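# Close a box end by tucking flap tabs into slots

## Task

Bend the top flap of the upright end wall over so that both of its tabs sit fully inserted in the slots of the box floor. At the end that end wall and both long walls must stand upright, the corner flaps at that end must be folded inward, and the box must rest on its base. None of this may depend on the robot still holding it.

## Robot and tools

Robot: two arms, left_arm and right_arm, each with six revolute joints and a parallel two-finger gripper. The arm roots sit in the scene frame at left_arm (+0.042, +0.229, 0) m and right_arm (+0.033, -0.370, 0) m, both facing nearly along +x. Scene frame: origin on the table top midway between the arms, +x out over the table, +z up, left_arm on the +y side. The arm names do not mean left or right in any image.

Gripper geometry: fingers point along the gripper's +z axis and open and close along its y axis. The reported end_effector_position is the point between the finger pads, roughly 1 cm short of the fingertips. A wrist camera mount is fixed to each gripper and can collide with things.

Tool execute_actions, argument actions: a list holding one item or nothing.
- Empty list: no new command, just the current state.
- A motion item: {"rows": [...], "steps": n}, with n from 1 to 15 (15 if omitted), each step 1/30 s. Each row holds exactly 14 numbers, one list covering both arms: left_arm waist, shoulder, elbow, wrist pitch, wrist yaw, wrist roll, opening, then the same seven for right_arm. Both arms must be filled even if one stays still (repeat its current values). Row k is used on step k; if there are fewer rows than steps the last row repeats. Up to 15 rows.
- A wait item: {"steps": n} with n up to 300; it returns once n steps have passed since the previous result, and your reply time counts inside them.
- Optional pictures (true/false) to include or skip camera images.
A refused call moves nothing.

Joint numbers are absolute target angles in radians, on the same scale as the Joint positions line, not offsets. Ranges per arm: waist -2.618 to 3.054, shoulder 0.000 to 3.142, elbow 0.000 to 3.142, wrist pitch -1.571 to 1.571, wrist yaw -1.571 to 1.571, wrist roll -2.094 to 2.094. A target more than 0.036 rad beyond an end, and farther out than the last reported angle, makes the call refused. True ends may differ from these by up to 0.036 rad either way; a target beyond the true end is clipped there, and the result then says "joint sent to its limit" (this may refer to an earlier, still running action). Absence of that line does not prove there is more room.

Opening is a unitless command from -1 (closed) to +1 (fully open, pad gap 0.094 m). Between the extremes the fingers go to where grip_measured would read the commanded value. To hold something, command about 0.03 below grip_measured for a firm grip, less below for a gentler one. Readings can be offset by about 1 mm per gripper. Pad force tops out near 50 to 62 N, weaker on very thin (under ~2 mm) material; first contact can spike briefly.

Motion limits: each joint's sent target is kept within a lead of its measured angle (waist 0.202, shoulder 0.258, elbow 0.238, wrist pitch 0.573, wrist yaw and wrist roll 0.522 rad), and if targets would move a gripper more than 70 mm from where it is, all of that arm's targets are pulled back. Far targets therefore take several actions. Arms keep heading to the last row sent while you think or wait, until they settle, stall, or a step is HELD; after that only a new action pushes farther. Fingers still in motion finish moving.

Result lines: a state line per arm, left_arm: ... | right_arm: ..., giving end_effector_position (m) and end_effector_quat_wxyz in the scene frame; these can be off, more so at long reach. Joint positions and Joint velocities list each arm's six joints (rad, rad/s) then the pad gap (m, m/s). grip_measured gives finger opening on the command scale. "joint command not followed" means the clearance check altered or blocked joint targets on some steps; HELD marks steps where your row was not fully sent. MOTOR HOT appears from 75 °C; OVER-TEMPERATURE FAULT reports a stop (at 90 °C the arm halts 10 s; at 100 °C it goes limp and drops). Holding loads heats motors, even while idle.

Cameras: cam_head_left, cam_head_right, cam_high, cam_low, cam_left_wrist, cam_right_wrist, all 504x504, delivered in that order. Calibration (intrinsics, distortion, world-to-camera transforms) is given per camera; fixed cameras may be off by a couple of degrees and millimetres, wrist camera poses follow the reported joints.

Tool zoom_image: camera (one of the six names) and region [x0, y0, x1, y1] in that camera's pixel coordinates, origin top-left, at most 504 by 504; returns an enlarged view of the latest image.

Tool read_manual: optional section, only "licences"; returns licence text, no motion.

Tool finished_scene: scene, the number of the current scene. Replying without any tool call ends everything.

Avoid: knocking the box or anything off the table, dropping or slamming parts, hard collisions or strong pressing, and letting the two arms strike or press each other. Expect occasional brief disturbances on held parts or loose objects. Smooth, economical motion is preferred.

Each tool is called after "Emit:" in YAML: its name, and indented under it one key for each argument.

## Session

Emit:
execute_actions:
  actions: []

Scene clock: 0.00 s of 4500.00 s.
left_arm: end_effector_position=(+0.4282, +0.2471, +0.3928) grip_measured=-0.383 end_effector_quat_wxyz=(+0.692, -0.010, +0.722, +0.021) | right_arm: end_effector_position=(+0.4152, -0.3826, +0.4002) grip_measured=-0.390 end_effector_quat_wxyz=(+0.701, +0.010, +0.713, -0.019)
Joint positions: left_arm=[ 0.016  1.064  1.039 -0.016 -0.     0.017  0.029] | right_arm=[ 0.001  1.047  1.036 -0.007  0.011 -0.013  0.029]
Joint velocities: left_arm=[ 0.007 -0.007  0.012  0.007 -0.007  0.081  0.   ] | right_arm=[-0.002  0.002 -0.002 -0.022 -0.051  0.007  0.   ]
Motor temperatures (°C, as the motors report them): left_arm=[19 23 21 30 19 21] | right_arm=[20 26 22 19 20 20]

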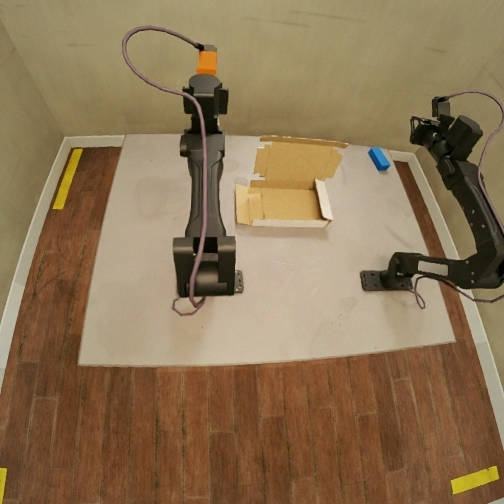

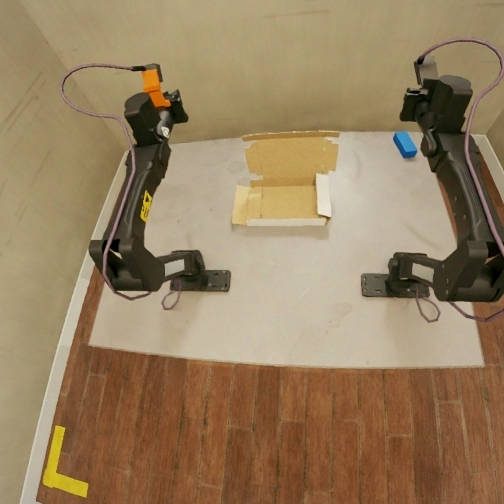

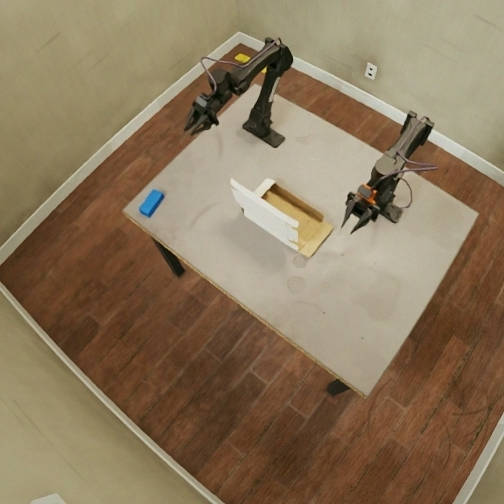

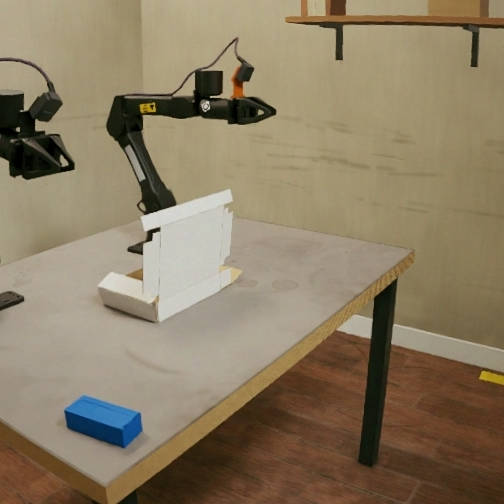

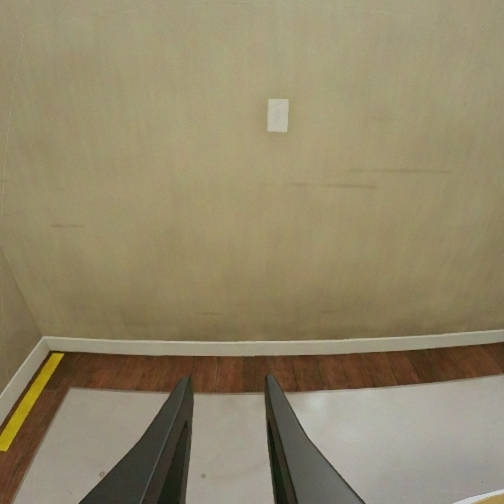

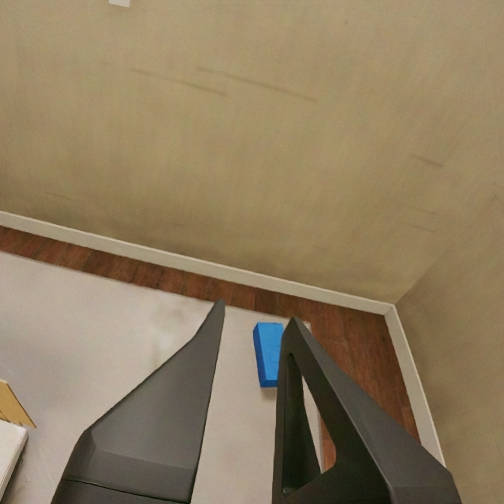

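Emit:
execute_actions:
  actions:
    - {"rows":[[0.016,1.064,1.039,0,0,0,-0.4,0,1.93,1.78,-1.4,0,-2.09,0.3]]}
  pictures: false

Emit:
execute_actions:
  actions:
    - {"steps":25}
  pictures: false

Emit:
execute_actions:
  actions:
    - {"rows":[[0.016,1.064,1.039,0,0,0,-0.4,0.65,1.93,1.78,-1.4,0,-2.09,0.3]]}
  pictures: false

Emit:
execute_actions:
  actions:
    - {"rows":[[0.016,1.064,1.039,0,0,0,-0.4,0.65,1.97,1.58,-1.2,0,-2.09,0.3]]}

Scene clock: 18.20 s of 4500.00 s.
left_arm: end_effector_position=(+0.4283, +0.2471, +0.3974) grip_measured=-0.398 end_effector_quat_wxyz=(+0.699, -0.013, +0.715, +0.018) | right_arm: end_effector_position=(+0.4463, -0.3833, +0.1229) grip_measured=+0.298 end_effector_quat_wxyz=(+0.064, -0.588, +0.804, -0.056)
Joint positions: left_arm=[ 0.016  1.064  1.039  0.002 -0.     0.007  0.028] | right_arm=[ 0.001  1.955  1.732 -1.177  0.01  -1.294  0.061]
Joint velocities: left_arm=[ 0.002  0.007  0.007 -0.051  0.022  0.037  0.   ] | right_arm=[-0.007  0.882 -0.007 -1.516 -0.066 -2.821 -0.001]
Motor temperatures (°C, as the motors report them): left_arm=[19 23 24 34 19 21] | right_arm=[20 26 24 23 20 20]
Steps of this call (steps 1 to 90: nothing new was sent; then 14.70 s passed at rest; steps 91 to 105: all 15 steps of this action). Readings (joint positions):
91: left_arm=[0.016 1.064 1.039 -0.015 -0.000 0.015] | right_arm=[0.001 1.067 1.068 -0.072 0.011 -0.073]
92: left_arm=[0.016 1.064 1.039 -0.012 -0.000 0.013] | right_arm=[0.001 1.117 1.138 -0.172 0.011 -0.160]
94: left_arm=[0.016 1.064 1.039 -0.006 -0.000 0.011] | right_arm=[0.001 1.254 1.292 -0.350 0.010 -0.337]
98: left_arm=[0.016 1.064 1.039 -0.001 -0.000 0.008] | right_arm=[0.001 1.577 1.603 -0.736 0.010 -0.712]
105: the state above

Scene clock: 19.03 s of 4500.00 s.
left_arm: end_effector_position=(+0.4283, +0.2471, +0.3975) grip_measured=-0.398 end_effector_quat_wxyz=(+0.699, -0.013, +0.715, +0.017) | right_arm: end_effector_position=(+0.4000, -0.3818, +0.1242) grip_measured=+0.298 end_effector_quat_wxyz=(+0.008, +0.854, -0.520, -0.004)
Joint positions: left_arm=[ 0.016  1.064  1.039  0.002 -0.     0.006  0.028] | right_arm=[ 0.001  1.953  1.748 -1.38   0.01  -2.079  0.061]
Joint velocities: left_arm=[-0.002 -0.002 -0.027  0.007  0.081 -0.007 -0.   ] | right_arm=[-0.012 -0.002 -0.002 -0.007 -0.066 -0.11   0.   ]
Motor temperatures (°C, as the motors report them): left_arm=[19 23 24 34 19 21] | right_arm=[20 27 24 23 20 20]
Steps of this call (steps 1 to 25: the robot went on to your last target). Readings (joint positions):
1: left_arm=[0.016 1.064 1.039 0.002 -0.000 0.007] | right_arm=[0.001 1.978 1.732 -1.221 0.010 -1.391]
2: left_arm=[0.016 1.064 1.039 0.002 -0.000 0.007] | right_arm=[0.001 1.989 1.732 -1.255 0.010 -1.489]
4: left_arm=[0.016 1.064 1.039 0.002 -0.000 0.006] | right_arm=[0.001 1.986 1.732 -1.303 0.010 -1.681]
8: left_arm=[0.016 1.064 1.039 0.002 -0.000 0.006] | right_arm=[0.001 1.960 1.740 -1.357 0.010 -1.920]
25: the state above

Scene clock: 19.53 s of 4500.00 s.
left_arm: end_effector_position=(+0.4283, +0.2471, +0.3975) grip_measured=-0.398 end_effector_quat_wxyz=(+0.699, -0.013, +0.715, +0.017) | right_arm: end_effector_position=(+0.3225, -0.1427, +0.1242) grip_measured=+0.298 end_effector_quat_wxyz=(+0.001, +0.980, -0.199, -0.007)
Joint positions: left_arm=[ 0.016  1.064  1.039  0.002 -0.     0.006  0.028] | right_arm=[ 0.691  1.953  1.748 -1.377 -0.008 -2.082  0.061]
Joint velocities: left_arm=[ 0.002 -0.022 -0.017 -0.007  0.037  0.037  0.   ] | right_arm=[-0.076 -0.002 -0.007 -0.037  0.037 -0.007 -0.   ]
Motor temperatures (°C, as the motors report them): left_arm=[19 23 24 34 19 21] | right_arm=[20 27 24 23 20 20]
Steps of this call (steps 1 to 15: all 15 steps of this action). Readings (joint positions):
1: left_arm=[0.016 1.064 1.039 0.002 -0.000 0.006] | right_arm=[0.017 1.953 1.748 -1.380 0.017 -2.080]
2: left_arm=[0.016 1.064 1.039 0.002 -0.000 0.006] | right_arm=[0.048 1.953 1.748 -1.380 0.026 -2.081]
4: left_arm=[0.016 1.064 1.039 0.002 -0.000 0.006] | right_arm=[0.155 1.953 1.748 -1.380 0.026 -2.081]
8: left_arm=[0.016 1.064 1.039 0.002 -0.000 0.006] | right_arm=[0.408 1.953 1.748 -1.376 0.020 -2.081]
15: the state above

Scene clock: 20.03 s of 4500.00 s.
left_arm: end_effector_position=(+0.4283, +0.2471, +0.3975) grip_measured=-0.398 end_effector_quat_wxyz=(+0.699, -0.013, +0.715, +0.017) | right_arm: end_effector_position=(+0.3301, -0.1578, +0.0727) grip_measured=+0.298 end_effector_quat_wxyz=(+0.016, +0.976, -0.218, -0.014)
Joint positions: left_arm=[ 0.016  1.064  1.039  0.002 -0.     0.006  0.028] | right_arm=[ 0.65   1.985  1.588 -1.216  0.001 -2.084  0.061]
Joint velocities: left_arm=[ 0.007 -0.012 -0.017  0.081  0.066 -0.051  0.   ] | right_arm=[ 0.012 -0.002 -0.002  0.007 -0.022 -0.11  -0.   ]
Motor temperatures (°C, as the motors report them): left_arm=[19 23 24 34 19 21] | right_arm=[20 27 24 23 20 20]
Steps of this call (steps 1 to 15: all 15 steps of this action). Readings (joint positions):
1: left_arm=[0.016 1.064 1.039 0.002 -0.000 0.006] | right_arm=[0.685 1.950 1.727 -1.353 -0.009 -2.082]
2: left_arm=[0.016 1.064 1.039 0.002 -0.000 0.006] | right_arm=[0.675 1.942 1.687 -1.317 -0.008 -2.083]
4: left_arm=[0.016 1.064 1.039 0.002 -0.000 0.006] | right_arm=[0.658 1.953 1.624 -1.278 -0.004 -2.083]
8: left_arm=[0.016 1.064 1.039 0.002 -0.000 0.006] | right_arm=[0.650 1.986 1.588 -1.239 0.001 -2.083]
15: the state above
camera_calibration (this result's frames):
cam_left_wrist: T_world_to_cam=[[-0.00946396, -0.999955, -0.000654743, 0.243722], [-0.499575, 0.00529537, -0.866255, 0.612181], [0.866219, -0.0078711, -0.499602, -0.068271], [0, 0, 0, 1]] pos_world=[0.367274, 0.239932, 0.496356]
cam_right_wrist: T_world_to_cam=[[0.14988, 0.986948, -0.058911, 0.113729], [0.848126, -0.0977176, 0.520705, -0.296061], [0.508152, -0.128007, -0.851702, -0.0156291], [0, 0, 0, 1]] pos_world=[0.241993, -0.143176, 0.147549]

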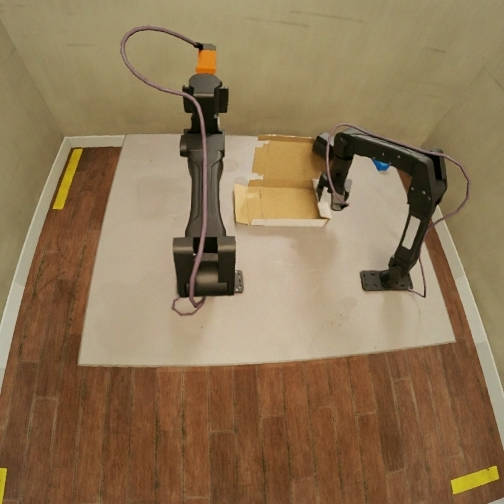

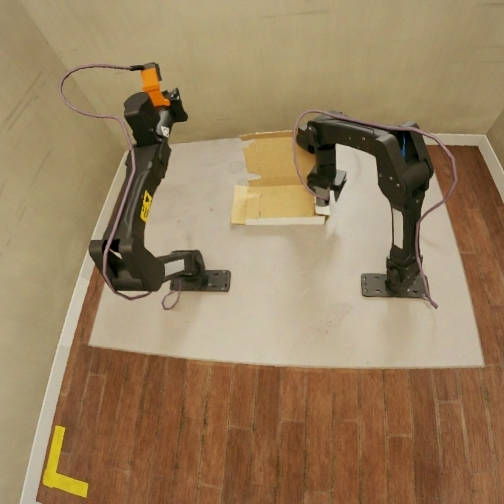

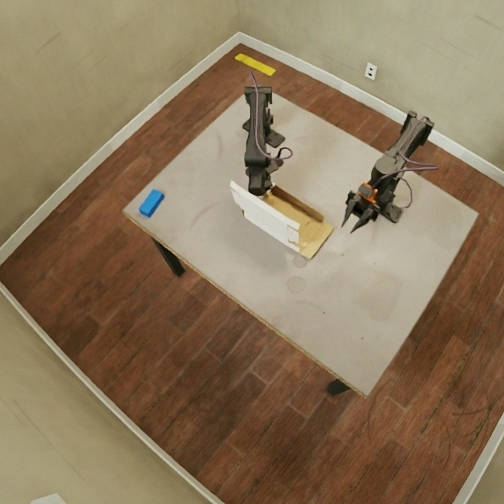

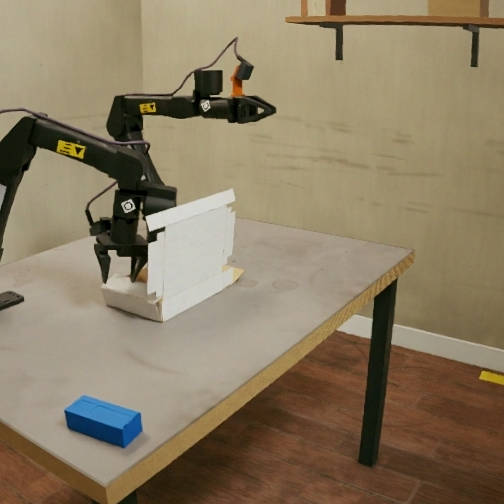

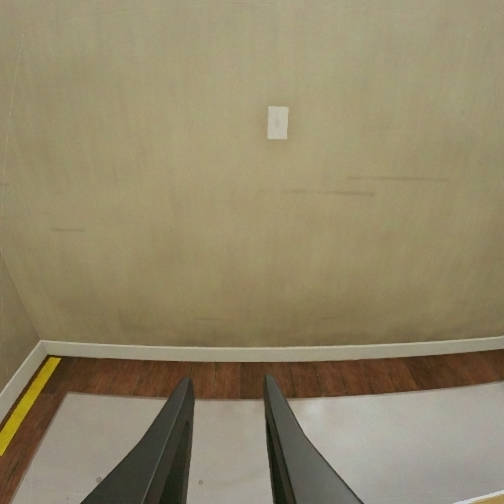

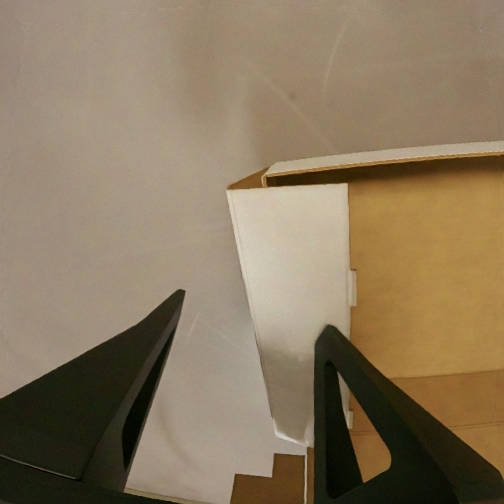

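Good placement; shift slightly outward and press.

Emit:
execute_actions:
  actions:
    - {"rows":[[0.016,1.064,1.039,0,0,0,-0.4,0.63,2.0,1.45,-1.06,0,-2.09,0.3]]}
  pictures: false

Emit:
execute_actions:
  actions:
    - {"rows":[[0.016,1.064,1.039,0,0,0,-0.4,0.63,2.04,1.4,-0.96,0,-2.09,0.3]]}

Scene clock: 27.17 s of 4500.00 s.
left_arm: end_effector_position=(+0.4283, +0.2471, +0.3975) grip_measured=-0.398 end_effector_quat_wxyz=(+0.699, -0.013, +0.715, +0.017) | right_arm: end_effector_position=(+0.3335, -0.1579, +0.0495) grip_measured=+0.298 end_effector_quat_wxyz=(-0.001, +0.975, -0.222, -0.007)
Joint positions: left_arm=[ 0.016  1.064  1.039  0.002 -0.     0.006  0.028] | right_arm=[ 0.639  1.981  1.49  -1.087 -0.011 -2.087  0.061]
Joint velocities: left_arm=[ 0.007  0.007 -0.007  0.007  0.022 -0.022  0.   ] | right_arm=[-0.007 -0.002 -0.012  0.022 -0.051 -0.022  0.001]
Motor temperatures (°C, as the motors report them): left_arm=[19 23 24 35 19 21] | right_arm=[20 28 24 22 20 20]
Steps of this call (steps 1 to 15: the robot went on to your last target; steps 16 to 90: nothing new was sent; then 3.63 s passed at rest; steps 91 to 105: all 15 steps of this action). Readings (joint positions):
91: left_arm=[0.016 1.064 1.039 0.002 -0.000 0.006] | right_arm=[0.648 1.983 1.571 -1.194 0.001 -2.084]
92: left_arm=[0.016 1.064 1.039 0.002 -0.000 0.006] | right_arm=[0.647 1.977 1.542 -1.162 0.001 -2.084]
94: left_arm=[0.016 1.064 1.039 0.002 -0.000 0.006] | right_arm=[0.640 1.981 1.497 -1.122 -0.001 -2.085]
98: left_arm=[0.016 1.064 1.039 0.002 -0.000 0.006] | right_arm=[0.639 1.981 1.490 -1.096 -0.013 -2.087]
105: the state above

Scene clock: 27.67 s of 4500.00 s.
left_arm: end_effector_position=(+0.4283, +0.2471, +0.3975) grip_measured=-0.398 end_effector_quat_wxyz=(+0.699, -0.013, +0.715, +0.017) | right_arm: end_effector_position=(+0.3344, -0.1587, +0.0120) grip_measured=+0.298 end_effector_quat_wxyz=(+0.006, +0.975, -0.221, -0.010)
Joint positions: left_arm=[ 0.016  1.064  1.039  0.002 -0.     0.006  0.028] | right_arm=[ 0.637  2.039  1.417 -0.971 -0.007 -2.089  0.061]
Joint velocities: left_arm=[ 0.012  0.002 -0.012 -0.022  0.051 -0.051  0.001] | right_arm=[-0.002 -0.002  0.012  0.022  0.037  0.022 -0.001]
Motor temperatures (°C, as the motors report them): left_arm=[19 23 24 36 19 21] | right_arm=[20 28 23 22 20 20]
Steps of this call (steps 1 to 15: all 15 steps of this action). Readings (joint positions):
1: left_arm=[0.016 1.064 1.039 0.002 -0.000 0.006] | right_arm=[0.639 1.982 1.481 -1.075 -0.011 -2.087]
2: left_arm=[0.016 1.064 1.039 0.002 -0.000 0.006] | right_arm=[0.639 1.982 1.470 -1.055 -0.015 -2.088]
4: left_arm=[0.016 1.064 1.039 0.002 -0.000 0.006] | right_arm=[0.639 1.990 1.451 -1.015 -0.018 -2.088]
8: left_arm=[0.016 1.064 1.039 0.002 -0.000 0.006] | right_arm=[0.639 2.021 1.427 -0.984 -0.013 -2.089]
15: the state above
camera_calibration (this result's frames):
cam_left_wrist: T_world_to_cam=[[-0.00946396, -0.999955, -0.000654743, 0.243722], [-0.499575, 0.00529537, -0.866255, 0.612181], [0.866219, -0.0078711, -0.499602, -0.068271], [0, 0, 0, 1]] pos_world=[0.367274, 0.239932, 0.496356]
cam_right_wrist: T_world_to_cam=[[0.157128, 0.986796, -0.0392913, 0.107719], [0.840795, -0.112798, 0.529471, -0.268226], [0.518048, -0.116231, -0.847418, -0.0710549], [0, 0, 0, 1]] pos_world=[0.245408, -0.144811, 0.0860374]

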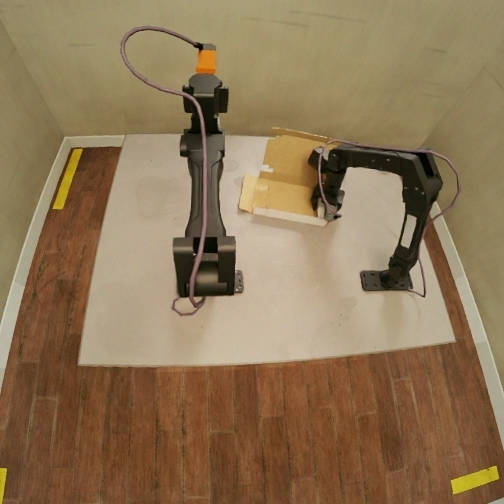

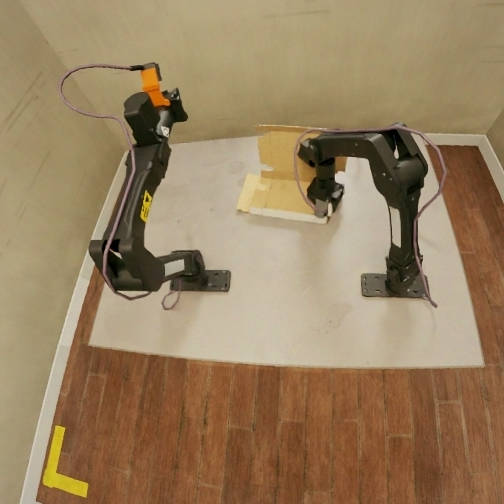

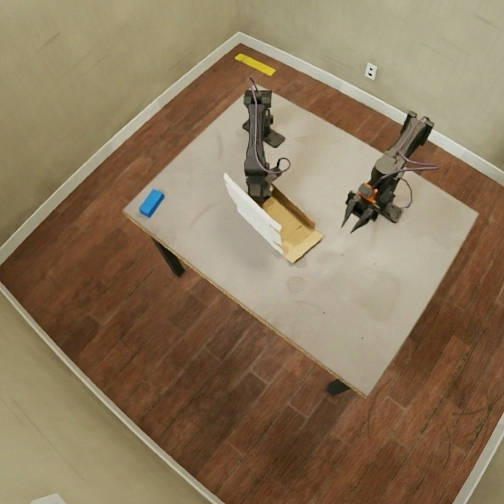

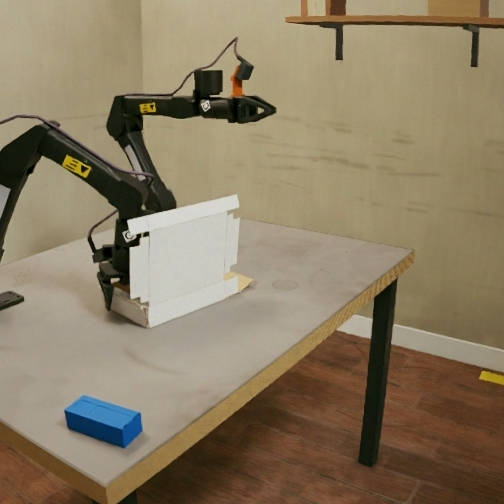

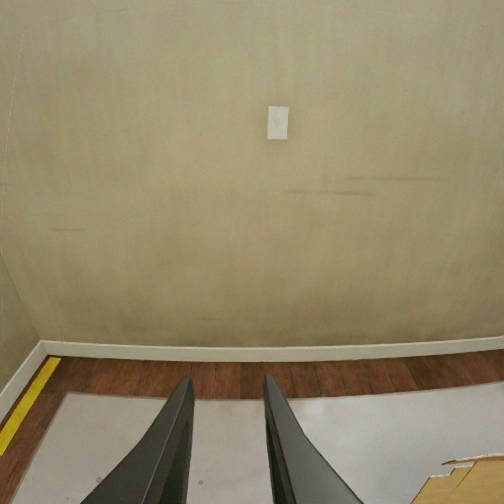

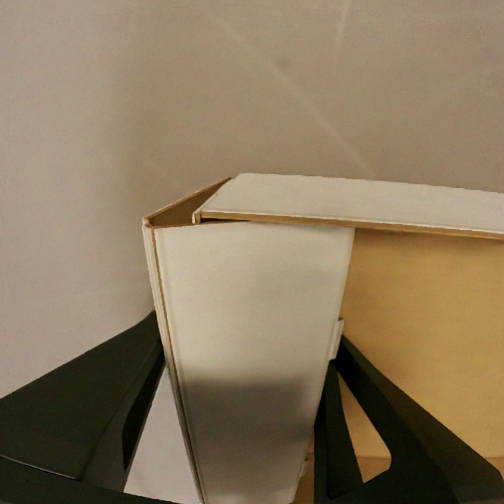

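Emit:
execute_actions:
  actions:
    - {"rows":[[0.016,1.064,1.039,0,0,0,-0.4,0.63,1.96,1.6,-1.22,0,-2.09,0.3]]}
  pictures: false

Emit:
execute_actions:
  actions:
    - {"rows":[[0.016,1.064,1.039,0,0,0,-0.4,0.575,1.96,1.6,-1.22,0,-2.09,-0.15]]}
  pictures: false

Emit:
execute_actions:
  actions:
    - {"rows":[[0.016,1.064,1.039,0,0,0,-0.4,0.575,2.0,1.45,-1.06,0,-2.09,-0.15]]}

Scene clock: 38.23 s of 4500.00 s.
left_arm: end_effector_position=(+0.4283, +0.2471, +0.3975) grip_measured=-0.398 end_effector_quat_wxyz=(+0.699, -0.013, +0.715, +0.017) | right_arm: end_effector_position=(+0.3366, -0.1585, +0.0788) grip_measured=+0.298 end_effector_quat_wxyz=(+0.000, +0.975, -0.222, -0.001)
Joint positions: left_arm=[ 0.016  1.064  1.039  0.002 -0.     0.006  0.028] | right_arm=[ 0.637  1.962  1.581 -1.192 -0.002 -2.089  0.061]
Joint velocities: left_arm=[ 0.002 -0.012  0.012 -0.066 -0.007 -0.037 -0.001] | right_arm=[-0.017 -0.002  0.002 -0.066 -0.051  0.066  0.   ]
Motor temperatures (°C, as the motors report them): left_arm=[19 23 24 37 19 21] | right_arm=[20 29 23 21 20 20]
Steps of this call (steps 1 to 15: the robot went on to your last target; steps 16 to 90: nothing new was sent; then 7.07 s passed at rest; steps 91 to 105: all 15 steps of this action). Readings (joint positions):
91: left_arm=[0.016 1.064 1.039 0.002 -0.000 0.006] | right_arm=[0.637 2.038 1.437 -0.999 -0.006 -2.089]
92: left_arm=[0.016 1.064 1.039 0.002 -0.000 0.006] | right_arm=[0.637 2.040 1.473 -1.046 -0.004 -2.089]
94: left_arm=[0.016 1.064 1.039 0.002 -0.000 0.006] | right_arm=[0.637 2.019 1.536 -1.100 -0.003 -2.089]
98: left_arm=[0.016 1.064 1.039 0.002 -0.000 0.006] | right_arm=[0.637 1.965 1.580 -1.151 -0.003 -2.089]
105: the state above

Scene clock: 38.73 s of 4500.00 s.
left_arm: end_effector_position=(+0.4283, +0.2471, +0.3975) grip_measured=-0.398 end_effector_quat_wxyz=(+0.699, -0.013, +0.715, +0.017) | right_arm: end_effector_position=(+0.3485, -0.1805, +0.0788) grip_measured=-0.148 end_effector_quat_wxyz=(+0.005, +0.967, -0.253, -0.002)
Joint positions: left_arm=[ 0.016  1.064  1.039  0.002 -0.     0.006  0.028] | right_arm=[ 0.572  1.962  1.581 -1.2    0.003 -2.089  0.04 ]
Joint velocities: left_arm=[-0.002 -0.002 -0.002  0.007  0.11  -0.022  0.   ] | right_arm=[-0.002 -0.002  0.017 -0.037  0.007 -0.022  0.001]
Motor temperatures (°C, as the motors report them): left_arm=[19 23 24 37 19 21] | right_arm=[20 29 23 21 20 20]
Steps of this call (steps 1 to 15: all 15 steps of this action). Readings (joint positions):
1: left_arm=[0.016 1.064 1.039 0.002 -0.000 0.006] | right_arm=[0.632 1.962 1.581 -1.194 -0.003 -2.089]
2: left_arm=[0.016 1.064 1.039 0.002 -0.000 0.006] | right_arm=[0.623 1.962 1.581 -1.195 -0.003 -2.089]
4: left_arm=[0.016 1.064 1.039 0.002 -0.000 0.006] | right_arm=[0.595 1.962 1.581 -1.197 -0.002 -2.089]
8: left_arm=[0.016 1.064 1.039 0.002 -0.000 0.006] | right_arm=[0.571 1.962 1.581 -1.199 0.003 -2.089]
15: the state above

Scene clock: 39.23 s of 4500.00 s.
left_arm: end_effector_position=(+0.4283, +0.2471, +0.3975) grip_measured=-0.398 end_effector_quat_wxyz=(+0.699, -0.013, +0.715, +0.017) | right_arm: end_effector_position=(+0.3420, -0.1835, +0.0399) grip_measured=-0.148 end_effector_quat_wxyz=(+0.015, +0.967, -0.253, -0.015)
Joint positions: left_arm=[ 0.016  1.064  1.039  0.002 -0.     0.006  0.028] | right_arm=[ 0.572  1.997  1.471 -1.087 -0.    -2.089  0.04 ]
Joint velocities: left_arm=[ 0.017 -0.002  0.012 -0.066  0.007 -0.022  0.   ] | right_arm=[-0.027 -0.002 -0.007 -0.022  0.022  0.007  0.   ]
Motor temperatures (°C, as the motors report them): left_arm=[19 23 24 37 19 21] | right_arm=[20 29 23 21 20 20]
Steps of this call (steps 1 to 15: all 15 steps of this action). Readings (joint positions):
1: left_arm=[0.016 1.064 1.039 0.002 -0.000 0.006] | right_arm=[0.572 1.962 1.566 -1.181 0.003 -2.089]
2: left_arm=[0.016 1.064 1.039 0.002 -0.000 0.006] | right_arm=[0.572 1.960 1.539 -1.152 0.003 -2.089]
4: left_arm=[0.016 1.064 1.039 0.002 -0.000 0.006] | right_arm=[0.572 1.977 1.490 -1.118 0.003 -2.089]
8: left_arm=[0.016 1.064 1.039 0.002 -0.000 0.006] | right_arm=[0.572 1.997 1.471 -1.095 -0.000 -2.089]
15: the state above
camera_calibration (this result's frames):
cam_left_wrist: T_world_to_cam=[[-0.00946396, -0.999955, -0.000654743, 0.243722], [-0.499575, 0.00529537, -0.866255, 0.612181], [0.866219, -0.0078711, -0.499602, -0.068271], [0, 0, 0, 1]] pos_world=[0.367274, 0.239932, 0.496356]
cam_right_wrist: T_world_to_cam=[[0.220221, 0.973713, -0.0581913, 0.108838], [0.839208, -0.158717, 0.520133, -0.29963], [0.497224, -0.163379, -0.852101, -0.0555855], [0, 0, 0, 1]] pos_world=[0.255122, -0.162614, 0.114816]

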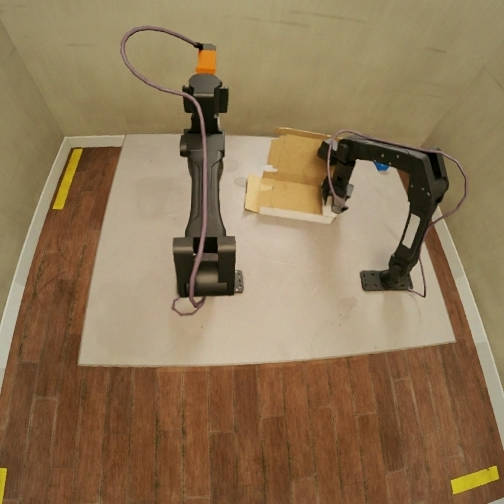

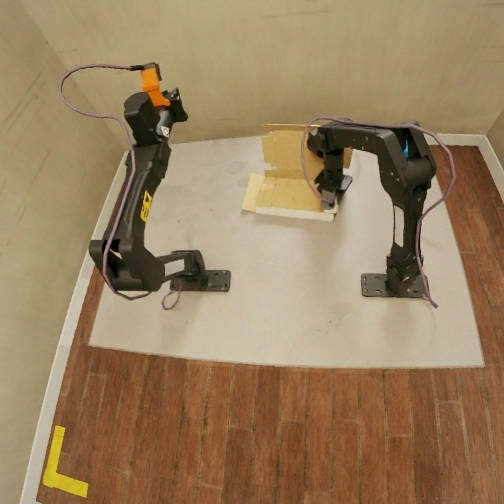

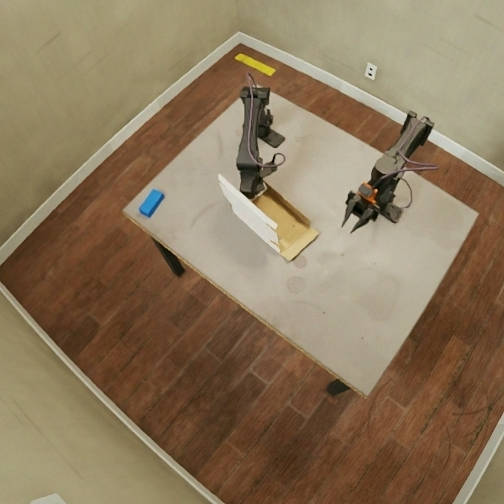

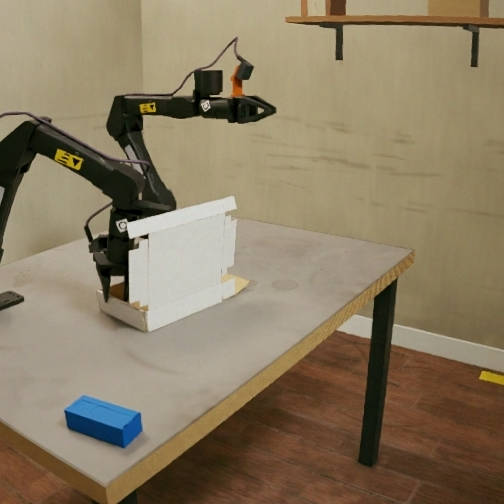

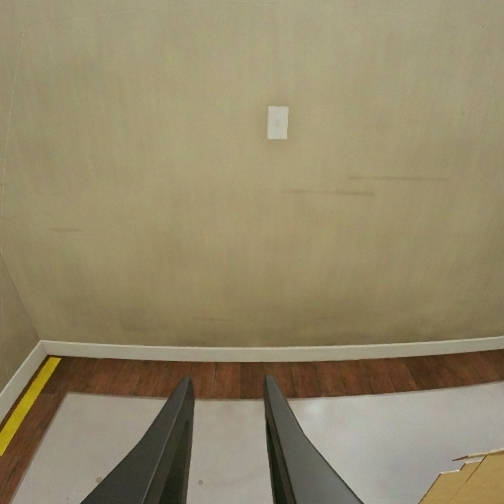

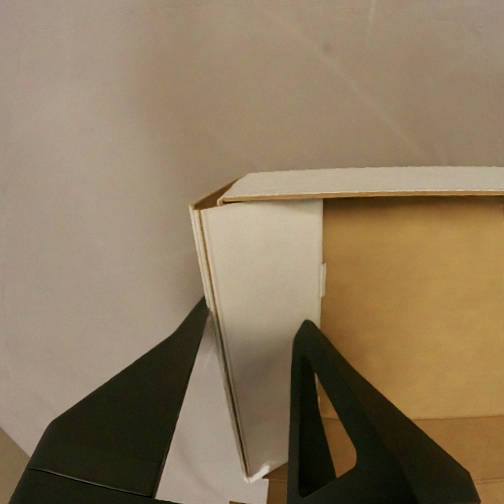

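Trapped between the fingers; lower while closing.

Emit:
execute_actions:
  actions:
    - {"rows":[[0.016,1.064,1.039,0,0,0,-0.4,0.575,2.02,1.42,-1.0,0,-2.09,-0.4]]}
  pictures: false

Emit:
execute_actions:
  actions:
    - {"rows":[[0.016,1.064,1.039,0,0,0,-0.4,0.575,2.02,1.42,-1.0,0,-2.09,-0.9]]}

Scene clock: 46.47 s of 4500.00 s.
left_arm: end_effector_position=(+0.4283, +0.2471, +0.3975) grip_measured=-0.398 end_effector_quat_wxyz=(+0.699, -0.013, +0.715, +0.017) | right_arm: end_effector_position=(+0.3479, -0.1798, +0.0358) grip_measured=-0.397 end_effector_quat_wxyz=(+0.003, +0.968, -0.252, -0.003)
Joint positions: left_arm=[ 0.016  1.064  1.039  0.002 -0.     0.006  0.028] | right_arm=[ 0.572  1.997  1.455 -1.039 -0.    -2.091  0.028]
Joint velocities: left_arm=[ 0.002 -0.002  0.012 -0.081 -0.051 -0.051  0.001] | right_arm=[ 0.007 -0.022 -0.002  0.022  0.051 -0.007 -0.   ]
Motor temperatures (°C, as the motors report them): left_arm=[19 23 24 37 19 21] | right_arm=[20 29 23 21 20 20]
Steps of this call (steps 1 to 15: the robot went on to your last target; steps 16 to 90: nothing new was sent; then 3.73 s passed at rest; steps 91 to 105: all 15 steps of this action). Readings (joint positions):
91: left_arm=[0.016 1.064 1.039 0.002 -0.000 0.006] | right_arm=[0.572 1.997 1.468 -1.083 -0.000 -2.090]
92: left_arm=[0.016 1.064 1.039 0.002 -0.000 0.006] | right_arm=[0.572 1.997 1.464 -1.076 -0.000 -2.091]
94: left_arm=[0.016 1.064 1.039 0.002 -0.000 0.006] | right_arm=[0.572 1.997 1.458 -1.060 -0.000 -2.091]
98: left_arm=[0.016 1.064 1.039 0.002 -0.000 0.006] | right_arm=[0.572 1.997 1.456 -1.043 -0.000 -2.091]
105: the state above

Scene clock: 46.97 s of 4500.00 s.
left_arm: end_effector_position=(+0.4283, +0.2471, +0.3975) grip_measured=-0.398 end_effector_quat_wxyz=(+0.699, -0.013, +0.715, +0.017) | right_arm: end_effector_position=(+0.3517, -0.1769, +0.0358) grip_measured=-0.884 end_effector_quat_wxyz=(-0.005, +0.967, -0.253, +0.002)
Joint positions: left_arm=[ 0.016  1.064  1.039  0.002 -0.     0.006  0.028] | right_arm=[ 0.572  1.997  1.455 -1.02  -0.004 -2.09   0.005]
Joint velocities: left_arm=[-0.012 -0.012 -0.007 -0.066 -0.051 -0.066  0.001] | right_arm=[-0.012 -0.002  0.002 -0.066  0.051  0.022 -0.001]
Motor temperatures (°C, as the motors report them): left_arm=[19 23 24 37 19 21] | right_arm=[20 29 23 21 20 20]
Steps of this call (steps 1 to 15: all 15 steps of this action). Readings (joint positions):
1: left_arm=[0.016 1.064 1.039 0.002 -0.000 0.006] | right_arm=[0.572 1.997 1.455 -1.039 -0.000 -2.091]
2: left_arm=[0.016 1.064 1.039 0.002 -0.000 0.006] | right_arm=[0.572 1.997 1.455 -1.039 -0.001 -2.092]
4: left_arm=[0.016 1.064 1.039 0.002 -0.000 0.006] | right_arm=[0.573 1.997 1.455 -1.031 -0.005 -2.092]
8: left_arm=[0.016 1.064 1.039 0.002 -0.000 0.006] | right_arm=[0.572 1.997 1.455 -1.020 -0.004 -2.089]
15: the state above
camera_calibration (this result's frames):
cam_left_wrist: T_world_to_cam=[[-0.00946396, -0.999955, -0.000654743, 0.243722], [-0.499575, 0.00529537, -0.866255, 0.612181], [0.866219, -0.0078711, -0.499602, -0.068271], [0, 0, 0, 1]] pos_world=[0.367274, 0.239932, 0.496356]
cam_right_wrist: T_world_to_cam=[[0.221927, 0.974872, -0.0193169, 0.0982859], [0.816538, -0.174982, 0.550134, -0.300624], [0.53293, -0.137863, -0.834853, -0.0715008], [0, 0, 0, 1]] pos_world=[0.261763, -0.158277, 0.107589]

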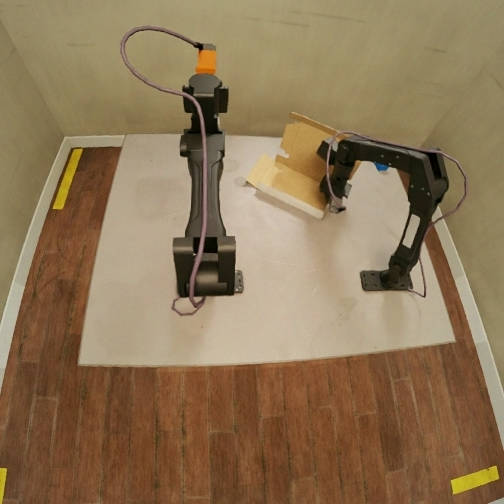

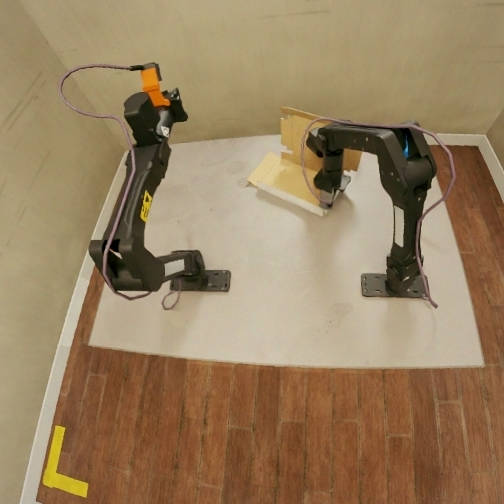

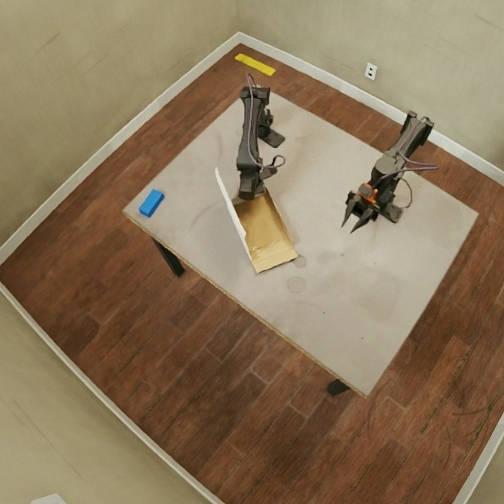

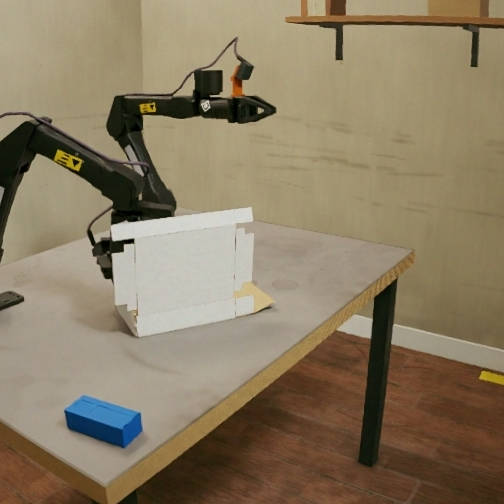

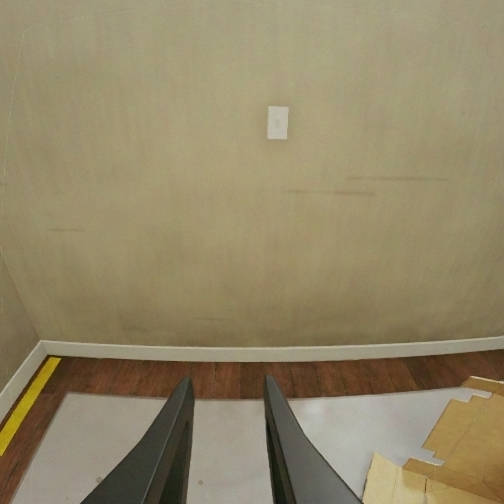

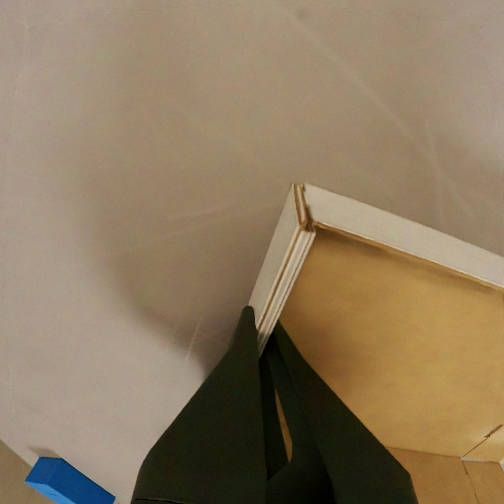

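Emit:
execute_actions:
  actions:
    - {"rows":[[0.016,1.064,1.039,0,0,0,-0.4,0.575,2.0,1.44,-1.02,0,-2.09,-0.3]]}
  pictures: false

Emit:
execute_actions:
  actions:
    - {"rows":[[0.016,1.064,1.039,0,0,0,-0.4,0.575,1.95,1.65,-1.24,0,-2.09,-0.3]]}

Scene clock: 52.80 s of 4500.00 s.
left_arm: end_effector_position=(+0.4283, +0.2471, +0.3975) grip_measured=-0.398 end_effector_quat_wxyz=(+0.699, -0.013, +0.715, +0.017) | right_arm: end_effector_position=(+0.3521, -0.1773, +0.0350) grip_measured=-0.302 end_effector_quat_wxyz=(-0.004, +0.967, -0.253, +0.003)
Joint positions: left_arm=[ 0.016  1.064  1.039  0.002 -0.     0.006  0.028] | right_arm=[ 0.572  1.999  1.455 -1.018 -0.002 -2.09   0.033]
Joint velocities: left_arm=[-0.002  0.007 -0.007 -0.095  0.007  0.022  0.001] | right_arm=[-0.007  0.007 -0.002 -0.081 -0.037 -0.037 -0.001]
Motor temperatures (°C, as the motors report them): left_arm=[19 23 24 38 19 21] | right_arm=[20 29 23 20 20 20]
Steps of this call (steps 1 to 15: the robot went on to your last target; steps 16 to 90: nothing new was sent; then 2.33 s passed at rest; steps 91 to 105: all 15 steps of this action). Readings (joint positions):
91: left_arm=[0.016 1.064 1.039 0.002 -0.000 0.006] | right_arm=[0.572 1.995 1.455 -1.019 -0.004 -2.090]
92: left_arm=[0.016 1.064 1.039 0.002 -0.000 0.006] | right_arm=[0.572 1.996 1.455 -1.019 -0.003 -2.090]
94: left_arm=[0.016 1.064 1.039 0.002 -0.000 0.006] | right_arm=[0.572 1.999 1.455 -1.018 -0.002 -2.090]
98: left_arm=[0.016 1.064 1.039 0.002 -0.000 0.006] | right_arm=[0.572 1.999 1.455 -1.018 -0.002 -2.090]
105: the state above

Scene clock: 53.30 s of 4500.00 s.
left_arm: end_effector_position=(+0.4283, +0.2471, +0.3975) grip_measured=-0.398 end_effector_quat_wxyz=(+0.699, -0.013, +0.715, +0.017) | right_arm: end_effector_position=(+0.3571, -0.1746, +0.0938) grip_measured=-0.302 end_effector_quat_wxyz=(-0.012, +0.967, -0.253, +0.011)
Joint positions: left_arm=[ 0.016  1.064  1.039  0.002 -0.     0.006  0.028] | right_arm=[ 0.572  1.954  1.629 -1.213 -0.    -2.09   0.033]
Joint velocities: left_arm=[ 0.002 -0.002 -0.007 -0.007  0.022 -0.007  0.   ] | right_arm=[ 0.002  0.007  0.017 -0.066  0.051 -0.022 -0.001]
Motor temperatures (°C, as the motors report them): left_arm=[19 23 24 38 19 21] | right_arm=[20 29 23 20 20 20]
Steps of this call (steps 1 to 15: all 15 steps of this action). Readings (joint positions):
1: left_arm=[0.016 1.064 1.039 0.002 -0.000 0.006] | right_arm=[0.572 2.002 1.477 -1.047 -0.000 -2.090]
2: left_arm=[0.016 1.064 1.039 0.002 -0.000 0.006] | right_arm=[0.572 2.008 1.518 -1.093 -0.000 -2.090]
4: left_arm=[0.016 1.064 1.039 0.002 -0.000 0.006] | right_arm=[0.572 1.997 1.587 -1.134 -0.000 -2.090]
8: left_arm=[0.016 1.064 1.039 0.002 -0.000 0.006] | right_arm=[0.572 1.957 1.629 -1.176 -0.000 -2.090]
15: the state above
camera_calibration (this result's frames):
cam_left_wrist: T_world_to_cam=[[-0.00946396, -0.999955, -0.000654743, 0.243722], [-0.499575, 0.00529537, -0.866255, 0.612181], [0.866219, -0.0078711, -0.499602, -0.068271], [0, 0, 0, 1]] pos_world=[0.367274, 0.239932, 0.496356]
cam_right_wrist: T_world_to_cam=[[0.222296, 0.974957, -0.00651294, 0.0945792], [0.804358, -0.179615, 0.566345, -0.334488], [0.550992, -0.131135, -0.824143, -0.031949], [0, 0, 0, 1]] pos_world=[0.265627, -0.156479, 0.163721]

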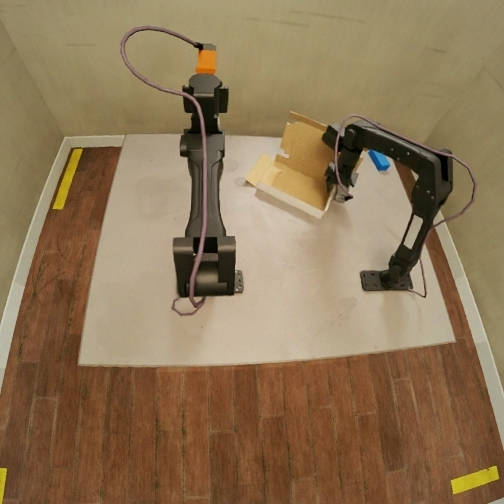

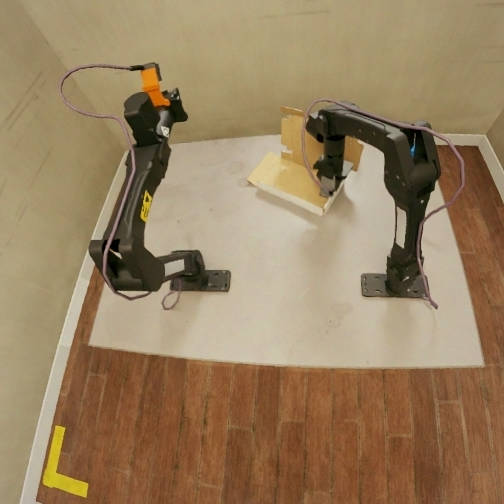

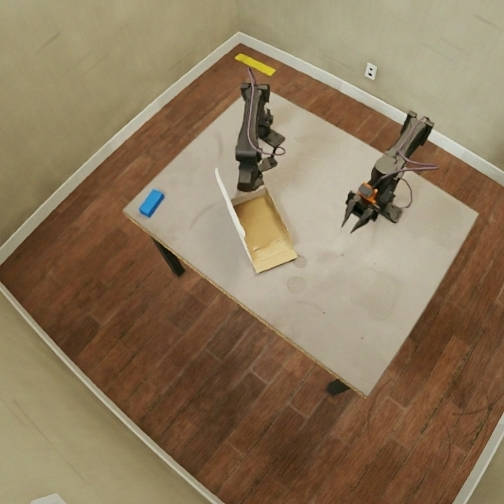

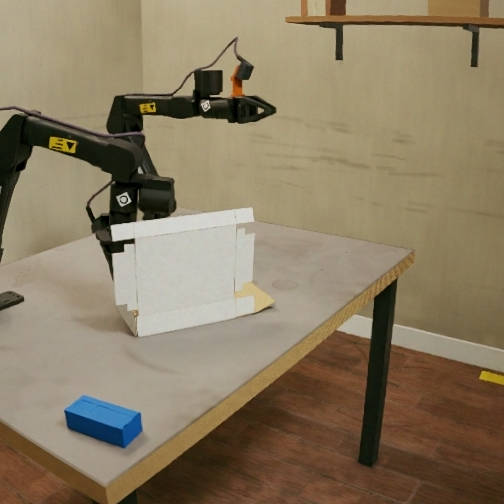

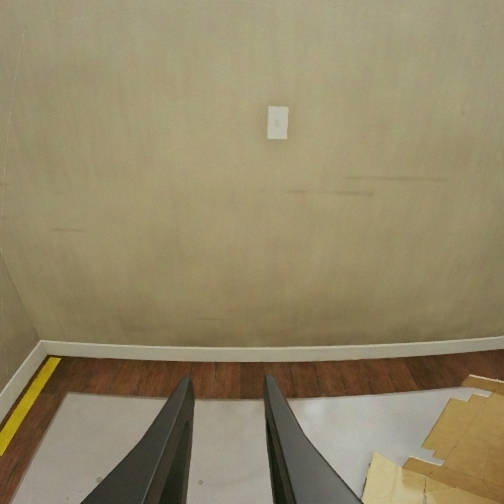

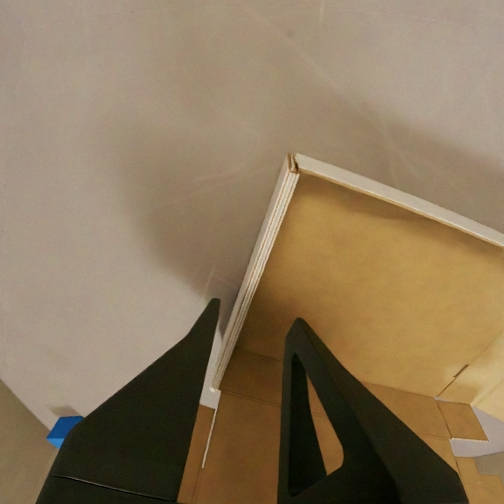

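Emit:
finished_scene:
  scene: 2

The scene is finished: the task was done.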